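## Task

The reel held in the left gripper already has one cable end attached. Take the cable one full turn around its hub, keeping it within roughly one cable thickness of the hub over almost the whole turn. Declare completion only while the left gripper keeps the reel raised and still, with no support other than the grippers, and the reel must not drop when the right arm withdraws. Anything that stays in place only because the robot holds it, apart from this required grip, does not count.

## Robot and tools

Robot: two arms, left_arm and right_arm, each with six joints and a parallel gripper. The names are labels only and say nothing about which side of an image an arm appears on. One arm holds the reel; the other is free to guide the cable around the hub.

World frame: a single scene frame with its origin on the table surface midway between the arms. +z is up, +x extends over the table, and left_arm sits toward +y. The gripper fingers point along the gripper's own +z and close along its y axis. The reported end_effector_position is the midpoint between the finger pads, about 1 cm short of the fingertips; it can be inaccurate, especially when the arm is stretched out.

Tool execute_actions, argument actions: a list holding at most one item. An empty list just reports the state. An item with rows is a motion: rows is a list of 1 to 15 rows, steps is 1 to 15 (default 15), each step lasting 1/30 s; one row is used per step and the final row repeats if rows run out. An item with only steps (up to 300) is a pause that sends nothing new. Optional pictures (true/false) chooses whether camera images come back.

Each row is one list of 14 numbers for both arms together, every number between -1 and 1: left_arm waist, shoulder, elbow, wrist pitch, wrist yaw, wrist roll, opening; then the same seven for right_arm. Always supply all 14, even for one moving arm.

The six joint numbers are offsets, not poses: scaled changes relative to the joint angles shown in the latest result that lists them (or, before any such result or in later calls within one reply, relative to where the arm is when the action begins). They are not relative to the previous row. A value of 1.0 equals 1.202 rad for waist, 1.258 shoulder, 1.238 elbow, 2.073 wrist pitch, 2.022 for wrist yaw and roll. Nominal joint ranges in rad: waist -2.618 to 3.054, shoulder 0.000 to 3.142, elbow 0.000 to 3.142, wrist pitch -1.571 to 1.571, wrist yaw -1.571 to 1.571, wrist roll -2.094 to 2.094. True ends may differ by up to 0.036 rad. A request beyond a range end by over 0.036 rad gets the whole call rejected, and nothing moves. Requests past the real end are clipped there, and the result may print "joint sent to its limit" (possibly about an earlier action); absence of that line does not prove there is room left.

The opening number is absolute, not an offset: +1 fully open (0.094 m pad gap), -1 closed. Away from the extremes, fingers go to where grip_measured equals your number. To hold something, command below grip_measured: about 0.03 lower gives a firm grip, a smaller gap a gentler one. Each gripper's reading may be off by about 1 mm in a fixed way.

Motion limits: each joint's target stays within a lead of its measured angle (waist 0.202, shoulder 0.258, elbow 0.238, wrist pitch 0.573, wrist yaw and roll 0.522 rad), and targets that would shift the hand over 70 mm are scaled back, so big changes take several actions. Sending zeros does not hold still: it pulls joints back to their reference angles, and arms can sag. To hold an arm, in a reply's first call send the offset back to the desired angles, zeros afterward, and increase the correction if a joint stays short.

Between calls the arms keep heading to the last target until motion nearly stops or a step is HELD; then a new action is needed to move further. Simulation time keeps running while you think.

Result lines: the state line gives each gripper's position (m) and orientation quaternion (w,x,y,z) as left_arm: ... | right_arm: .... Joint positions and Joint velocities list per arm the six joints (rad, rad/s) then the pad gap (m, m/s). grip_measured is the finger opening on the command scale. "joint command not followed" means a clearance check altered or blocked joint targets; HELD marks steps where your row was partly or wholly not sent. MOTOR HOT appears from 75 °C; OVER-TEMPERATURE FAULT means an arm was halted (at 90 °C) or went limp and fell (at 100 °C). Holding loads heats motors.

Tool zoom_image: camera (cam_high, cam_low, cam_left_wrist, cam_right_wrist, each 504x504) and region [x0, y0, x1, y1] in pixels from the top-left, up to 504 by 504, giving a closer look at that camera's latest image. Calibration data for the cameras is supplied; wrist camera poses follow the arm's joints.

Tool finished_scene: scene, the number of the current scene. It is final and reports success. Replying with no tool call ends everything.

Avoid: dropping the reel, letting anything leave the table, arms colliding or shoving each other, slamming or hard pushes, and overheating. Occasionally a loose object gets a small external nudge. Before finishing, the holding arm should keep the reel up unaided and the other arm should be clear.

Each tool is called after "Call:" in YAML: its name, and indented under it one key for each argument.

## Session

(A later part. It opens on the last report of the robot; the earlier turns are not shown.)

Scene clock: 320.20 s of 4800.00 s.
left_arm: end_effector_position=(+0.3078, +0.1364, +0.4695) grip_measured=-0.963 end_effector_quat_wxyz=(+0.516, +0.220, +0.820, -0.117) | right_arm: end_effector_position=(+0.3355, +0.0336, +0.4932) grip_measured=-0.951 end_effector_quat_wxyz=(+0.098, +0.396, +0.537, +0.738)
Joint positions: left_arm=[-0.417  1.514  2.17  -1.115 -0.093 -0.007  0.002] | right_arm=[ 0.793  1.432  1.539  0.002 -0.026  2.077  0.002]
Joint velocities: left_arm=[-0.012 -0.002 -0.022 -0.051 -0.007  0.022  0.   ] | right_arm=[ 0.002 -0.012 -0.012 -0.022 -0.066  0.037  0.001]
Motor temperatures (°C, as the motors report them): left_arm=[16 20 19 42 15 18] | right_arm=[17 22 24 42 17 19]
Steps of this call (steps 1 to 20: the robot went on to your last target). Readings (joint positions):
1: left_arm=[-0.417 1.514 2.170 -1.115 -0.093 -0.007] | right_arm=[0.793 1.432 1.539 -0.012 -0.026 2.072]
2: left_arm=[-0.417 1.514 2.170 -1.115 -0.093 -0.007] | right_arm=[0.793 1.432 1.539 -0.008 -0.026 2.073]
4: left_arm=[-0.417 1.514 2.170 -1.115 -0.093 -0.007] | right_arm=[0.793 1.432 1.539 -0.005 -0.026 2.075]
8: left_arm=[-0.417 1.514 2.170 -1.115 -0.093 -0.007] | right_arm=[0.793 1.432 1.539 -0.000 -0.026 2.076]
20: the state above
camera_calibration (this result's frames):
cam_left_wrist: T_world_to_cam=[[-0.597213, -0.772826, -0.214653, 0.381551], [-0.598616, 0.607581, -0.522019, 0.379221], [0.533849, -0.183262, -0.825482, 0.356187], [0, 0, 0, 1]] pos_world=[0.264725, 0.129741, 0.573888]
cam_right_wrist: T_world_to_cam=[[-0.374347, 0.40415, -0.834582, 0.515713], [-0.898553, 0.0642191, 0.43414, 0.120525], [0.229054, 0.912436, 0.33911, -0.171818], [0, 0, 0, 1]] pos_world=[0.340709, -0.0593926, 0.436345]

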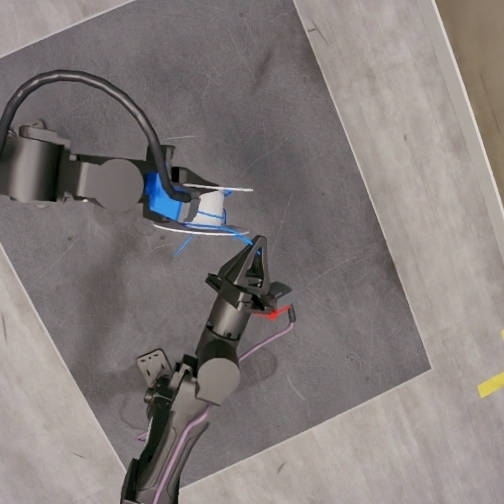

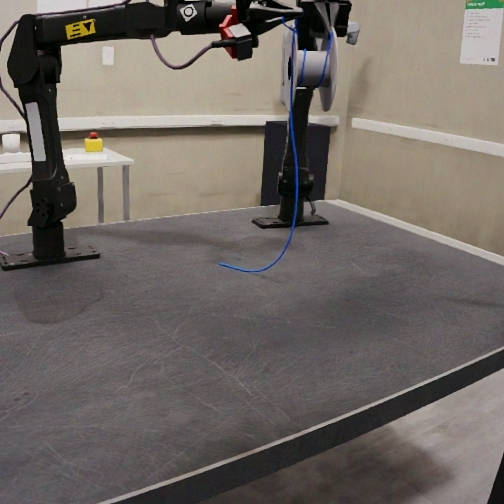

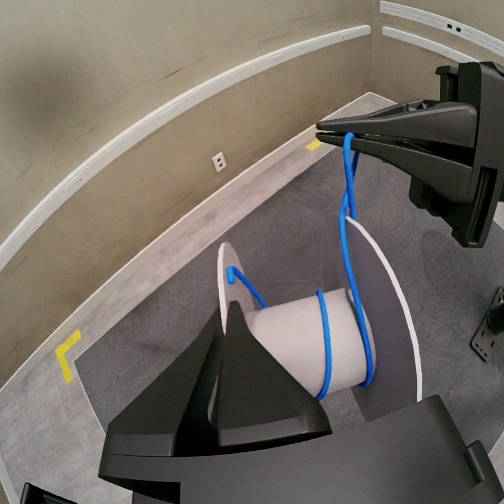

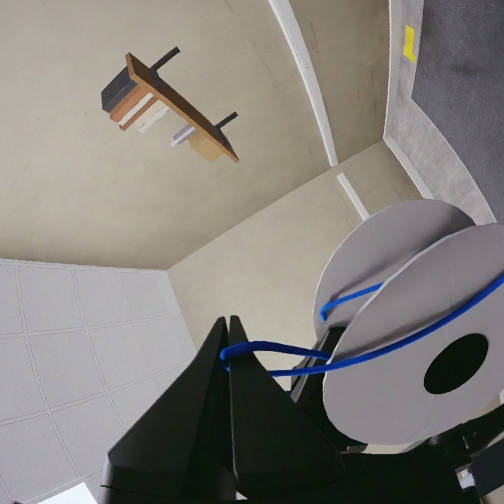

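Release: open while moving forward, then retract.

Call:
execute_actions:
  actions:
    - {"rows":[[0,0,0,0.024,0,0,-1,-0.02,0,-0.02,0.01,0,0,-0.96],[0,0,0,0.024,0,0,-1,-0.02,0,-0.02,0.01,0,0,-0.96],[0,0,0,0.024,0,0,-1,-0.02,0,-0.02,0.01,0,0,-0.96],[0,0,0,0.024,0,0,-1,-0.03,0,-0.02,0.01,0,0,-0.7],[0,0,0,0.024,0,0,-1,-0.04,0,-0.02,0.01,0,0,-0.7],[0,0,0,0.024,0,0,-1,-0.05,0,-0.02,0.01,0,0,-0.7],[0,0,0,0.024,0,0,-1,-0.06,0,-0.02,0.01,0,0,-0.7],[0,0,0,0.024,0,0,-1,-0.07,0,-0.02,0.01,0,0,-0.7],[0,0,0,0.024,0,0,-1,-0.08,0,-0.02,0.01,0,0,-0.7]],"steps":15}
  pictures: false

Call:
execute_actions:
  actions:
    - {"steps":25}

Scene clock: 326.43 s of 4800.00 s.
left_arm: end_effector_position=(+0.3076, +0.1363, +0.4693) grip_measured=-0.963 end_effector_quat_wxyz=(+0.515, +0.220, +0.820, -0.117) | right_arm: end_effector_position=(+0.3652, +0.0030, +0.4903) grip_measured=-0.702 end_effector_quat_wxyz=(+0.131, +0.419, +0.519, +0.734)
Joint positions: left_arm=[-0.417  1.514  2.17  -1.116 -0.092 -0.007  0.002] | right_arm=[ 0.7    1.432  1.525  0.018 -0.031  2.077  0.014]
Joint velocities: left_arm=[-0.007  0.007 -0.027  0.007  0.022  0.037 -0.001] | right_arm=[-0.002  0.007 -0.007  0.081  0.007 -0.007  0.   ]
Motor temperatures (°C, as the motors report them): left_arm=[16 20 19 42 15 18] | right_arm=[17 22 24 42 17 19]
Steps of this call (steps 1 to 15: the robot went on to your last target; steps 16 to 172: nothing new was sent; steps 173 to 187: all 15 steps of this action). Readings (joint positions):
173: left_arm=[-0.417 1.514 2.170 -1.115 -0.093 -0.007] | right_arm=[0.791 1.432 1.537 0.005 -0.028 2.077]
174: left_arm=[-0.417 1.514 2.170 -1.115 -0.093 -0.007] | right_arm=[0.788 1.432 1.534 0.008 -0.030 2.077]
176: left_arm=[-0.417 1.514 2.170 -1.115 -0.092 -0.007] | right_arm=[0.782 1.432 1.529 0.011 -0.035 2.077]
180: left_arm=[-0.417 1.514 2.170 -1.115 -0.092 -0.007] | right_arm=[0.742 1.432 1.525 0.012 -0.037 2.077]
187: the state above

Scene clock: 327.27 s of 4800.00 s.
left_arm: end_effector_position=(+0.3076, +0.1363, +0.4693) grip_measured=-0.963 end_effector_quat_wxyz=(+0.515, +0.220, +0.820, -0.117) | right_arm: end_effector_position=(+0.3652, +0.0029, +0.4909) grip_measured=-0.702 end_effector_quat_wxyz=(+0.131, +0.418, +0.518, +0.735)
Joint positions: left_arm=[-0.417  1.514  2.17  -1.116 -0.092 -0.007  0.002] | right_arm=[ 0.7    1.432  1.525  0.02  -0.031  2.077  0.014]
Joint velocities: left_arm=[-0.012 -0.007  0.002  0.007 -0.037  0.037  0.   ] | right_arm=[-0.007  0.002  0.007 -0.051 -0.066 -0.022 -0.001]
Motor temperatures (°C, as the motors report them): left_arm=[16 20 19 42 15 18] | right_arm=[17 22 24 42 17 19]
Steps of this call (steps 1 to 15: the robot went on to your last target; steps 16 to 25: nothing new was sent). Readings (joint positions):
1: left_arm=[-0.417 1.514 2.170 -1.116 -0.092 -0.007] | right_arm=[0.700 1.432 1.525 0.018 -0.031 2.077]
2: left_arm=[-0.417 1.514 2.170 -1.116 -0.092 -0.007] | right_arm=[0.700 1.432 1.525 0.019 -0.031 2.077]
4: left_arm=[-0.417 1.514 2.170 -1.116 -0.092 -0.007] | right_arm=[0.700 1.432 1.525 0.019 -0.031 2.077]
8: left_arm=[-0.417 1.514 2.170 -1.116 -0.092 -0.007] | right_arm=[0.700 1.432 1.525 0.020 -0.031 2.077]
25: the state above
All arms were judged still, so your last target was given up. Only a new action makes them travel on or press farther. Fingers that are still opening or closing keep moving.
camera_calibration (this result's frames):
cam_left_wrist: T_world_to_cam=[[-0.598202, -0.772213, -0.214106, 0.381274], [-0.598471, 0.608195, -0.52147, 0.378721], [0.532904, -0.183808, -0.825971, 0.356701], [0, 0, 0, 1]] pos_world=[0.264645, 0.129653, 0.573749]
cam_right_wrist: T_world_to_cam=[[-0.334066, 0.437603, -0.834807, 0.522675], [-0.891094, 0.142006, 0.431029, 0.148701], [0.307167, 0.887884, 0.342506, -0.179961], [0, 0, 0, 1]] pos_world=[0.362392, -0.0900563, 0.433876]

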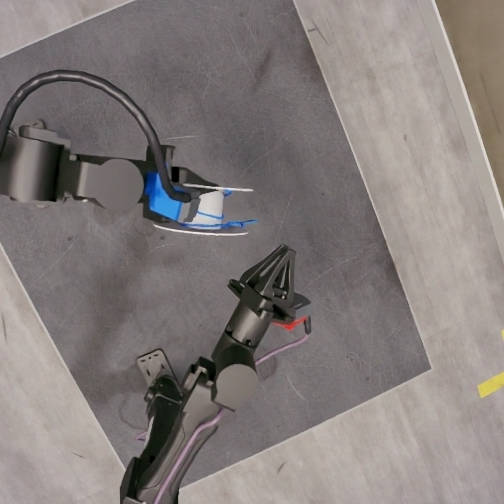

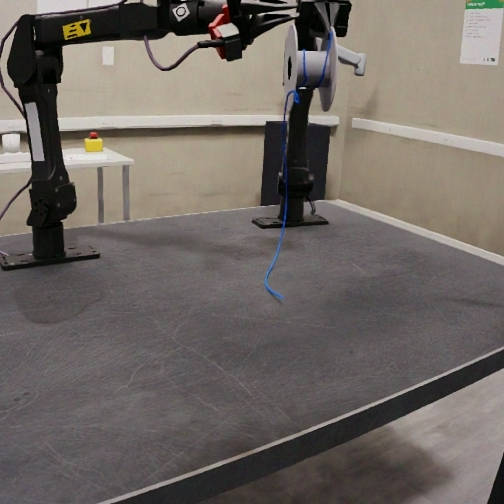

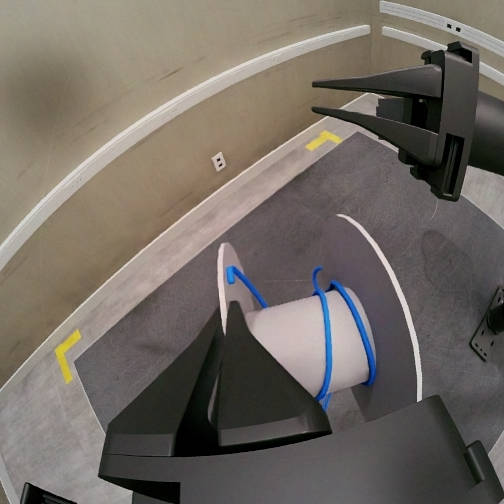

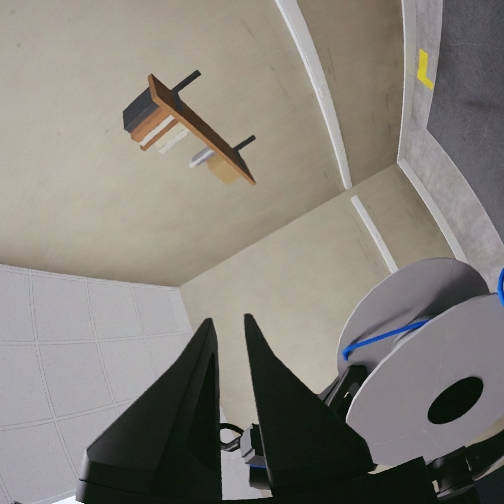

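Released cleanly. Move right arm a bit away and check.

Call:
execute_actions:
  actions:
    - {"rows":[[0,0,0,0.024,0,0,-1,-0.12,-0.06,-0.05,0,0,0,-0.7]],"steps":15}
  pictures: false

Call:
execute_actions:
  actions:
    - {"steps":45}

Call:
zoom_image:
  camera: "cam_low"
  region: [250, 0, 380, 130]

Scene clock: 331.13 s of 4800.00 s.
left_arm: end_effector_position=(+0.3076, +0.1363, +0.4693) grip_measured=-0.963 end_effector_quat_wxyz=(+0.515, +0.220, +0.820, -0.117) | right_arm: end_effector_position=(+0.3937, -0.0632, +0.4917) grip_measured=-0.702 end_effector_quat_wxyz=(+0.189, +0.456, +0.481, +0.725)
Joint positions: left_arm=[-0.417  1.514  2.17  -1.116 -0.092 -0.007  0.002] | right_arm=[ 0.549  1.375  1.473  0.024 -0.024  2.077  0.014]
Joint velocities: left_arm=[-0.017  0.012  0.007  0.037 -0.022 -0.081 -0.001] | right_arm=[ 0.007 -0.002 -0.002  0.022  0.051 -0.051  0.002]
Motor temperatures (°C, as the motors report them): left_arm=[16 20 19 42 15 18] | right_arm=[17 22 24 41 17 19]
Steps of this call (steps 1 to 101: nothing new was sent; steps 102 to 116: all 15 steps of this action). Readings (joint positions):
102: left_arm=[-0.417 1.514 2.170 -1.116 -0.092 -0.007] | right_arm=[0.684 1.426 1.517 0.025 -0.042 2.077]
103: left_arm=[-0.417 1.514 2.170 -1.116 -0.092 -0.007] | right_arm=[0.653 1.413 1.499 0.026 -0.050 2.077]
105: left_arm=[-0.417 1.514 2.170 -1.116 -0.092 -0.007] | right_arm=[0.580 1.393 1.476 0.023 -0.039 2.077]
109: left_arm=[-0.417 1.514 2.170 -1.116 -0.092 -0.007] | right_arm=[0.546 1.377 1.473 0.023 -0.024 2.077]
116: the state above

Scene clock: 332.63 s of 4800.00 s.
left_arm: end_effector_position=(+0.3076, +0.1363, +0.4693) grip_measured=-0.963 end_effector_quat_wxyz=(+0.515, +0.220, +0.820, -0.117) | right_arm: end_effector_position=(+0.3937, -0.0632, +0.4917) grip_measured=-0.702 end_effector_quat_wxyz=(+0.189, +0.456, +0.481, +0.725)
Joint positions: left_arm=[-0.417  1.514  2.17  -1.116 -0.092 -0.007  0.002] | right_arm=[ 0.549  1.375  1.473  0.024 -0.024  2.077  0.014]
Joint velocities: left_arm=[-0.002 -0.002  0.002 -0.051 -0.051 -0.051 -0.001] | right_arm=[-0.002 -0.017  0.002 -0.081 -0.095  0.007 -0.001]
Motor temperatures (°C, as the motors report them): left_arm=[16 20 19 42 15 18] | right_arm=[17 22 24 41 17 19]
Steps of this call (steps 1 to 15: the robot went on to your last target; steps 16 to 45: nothing new was sent). Readings (joint positions):
1: left_arm=[-0.417 1.514 2.170 -1.116 -0.092 -0.007] | right_arm=[0.549 1.375 1.473 0.024 -0.024 2.077]
2: left_arm=[-0.417 1.514 2.170 -1.116 -0.092 -0.007] | right_arm=[0.549 1.375 1.473 0.024 -0.024 2.077]
4: left_arm=[-0.417 1.514 2.170 -1.116 -0.092 -0.007] | right_arm=[0.549 1.375 1.473 0.024 -0.024 2.077]
8: left_arm=[-0.417 1.514 2.170 -1.116 -0.092 -0.007] | right_arm=[0.549 1.375 1.473 0.024 -0.024 2.077]
45: the state above
All arms were judged still, so your last target was given up. Only a new action makes them travel on or press farther. Fingers that are still opening or closing keep moving.
camera_calibration (this result's frames):
cam_left_wrist: T_world_to_cam=[[-0.598202, -0.772213, -0.214106, 0.381274], [-0.598471, 0.608195, -0.52147, 0.378721], [0.532904, -0.183808, -0.825971, 0.356701], [0, 0, 0, 1]] pos_world=[0.264645, 0.129653, 0.573749]
cam_right_wrist: T_world_to_cam=[[-0.255757, 0.488579, -0.834194, 0.533851], [-0.860835, 0.277589, 0.426506, 0.182014], [0.439945, 0.827185, 0.34959, -0.189818], [0, 0, 0, 1]] pos_world=[0.37673, -0.154339, 0.434064]

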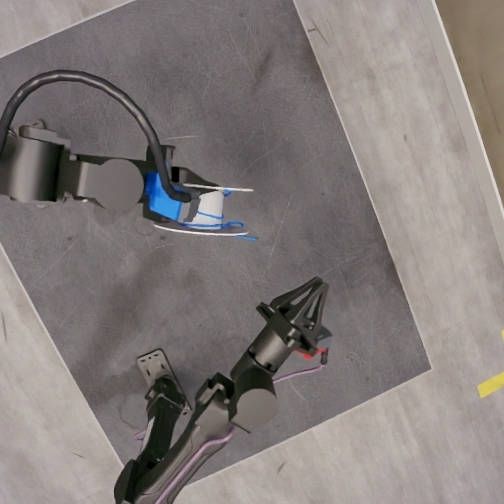

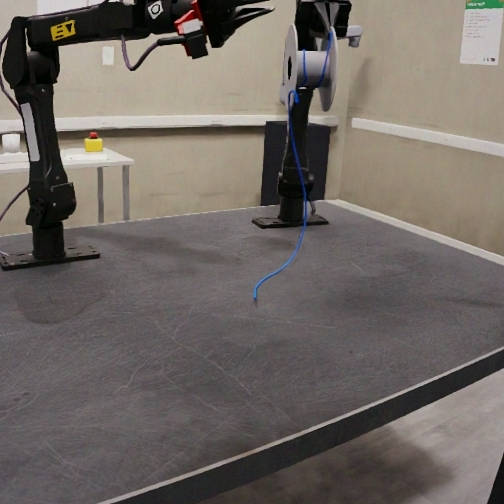

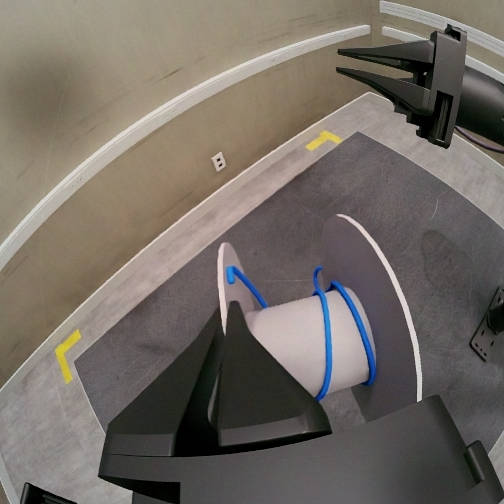

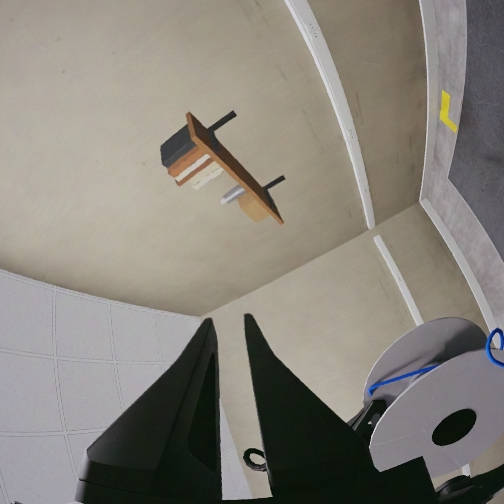

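Region (250, 0, 380, 130) of cam_low's 504x504 image, scaled by 3.877, with more detail than that image has.

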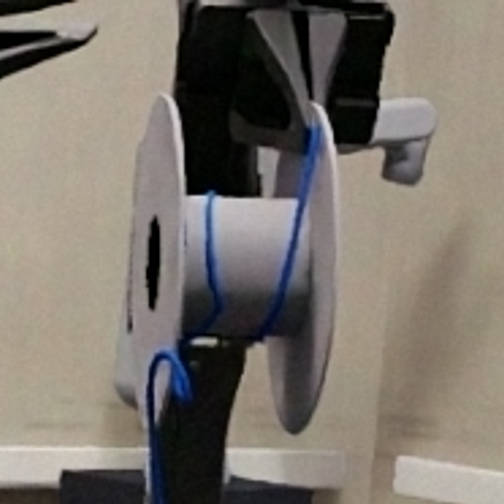

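Tightly wound; finishing.

Call:
finished_scene:
  scene: 2

The scene is finished: the task was done.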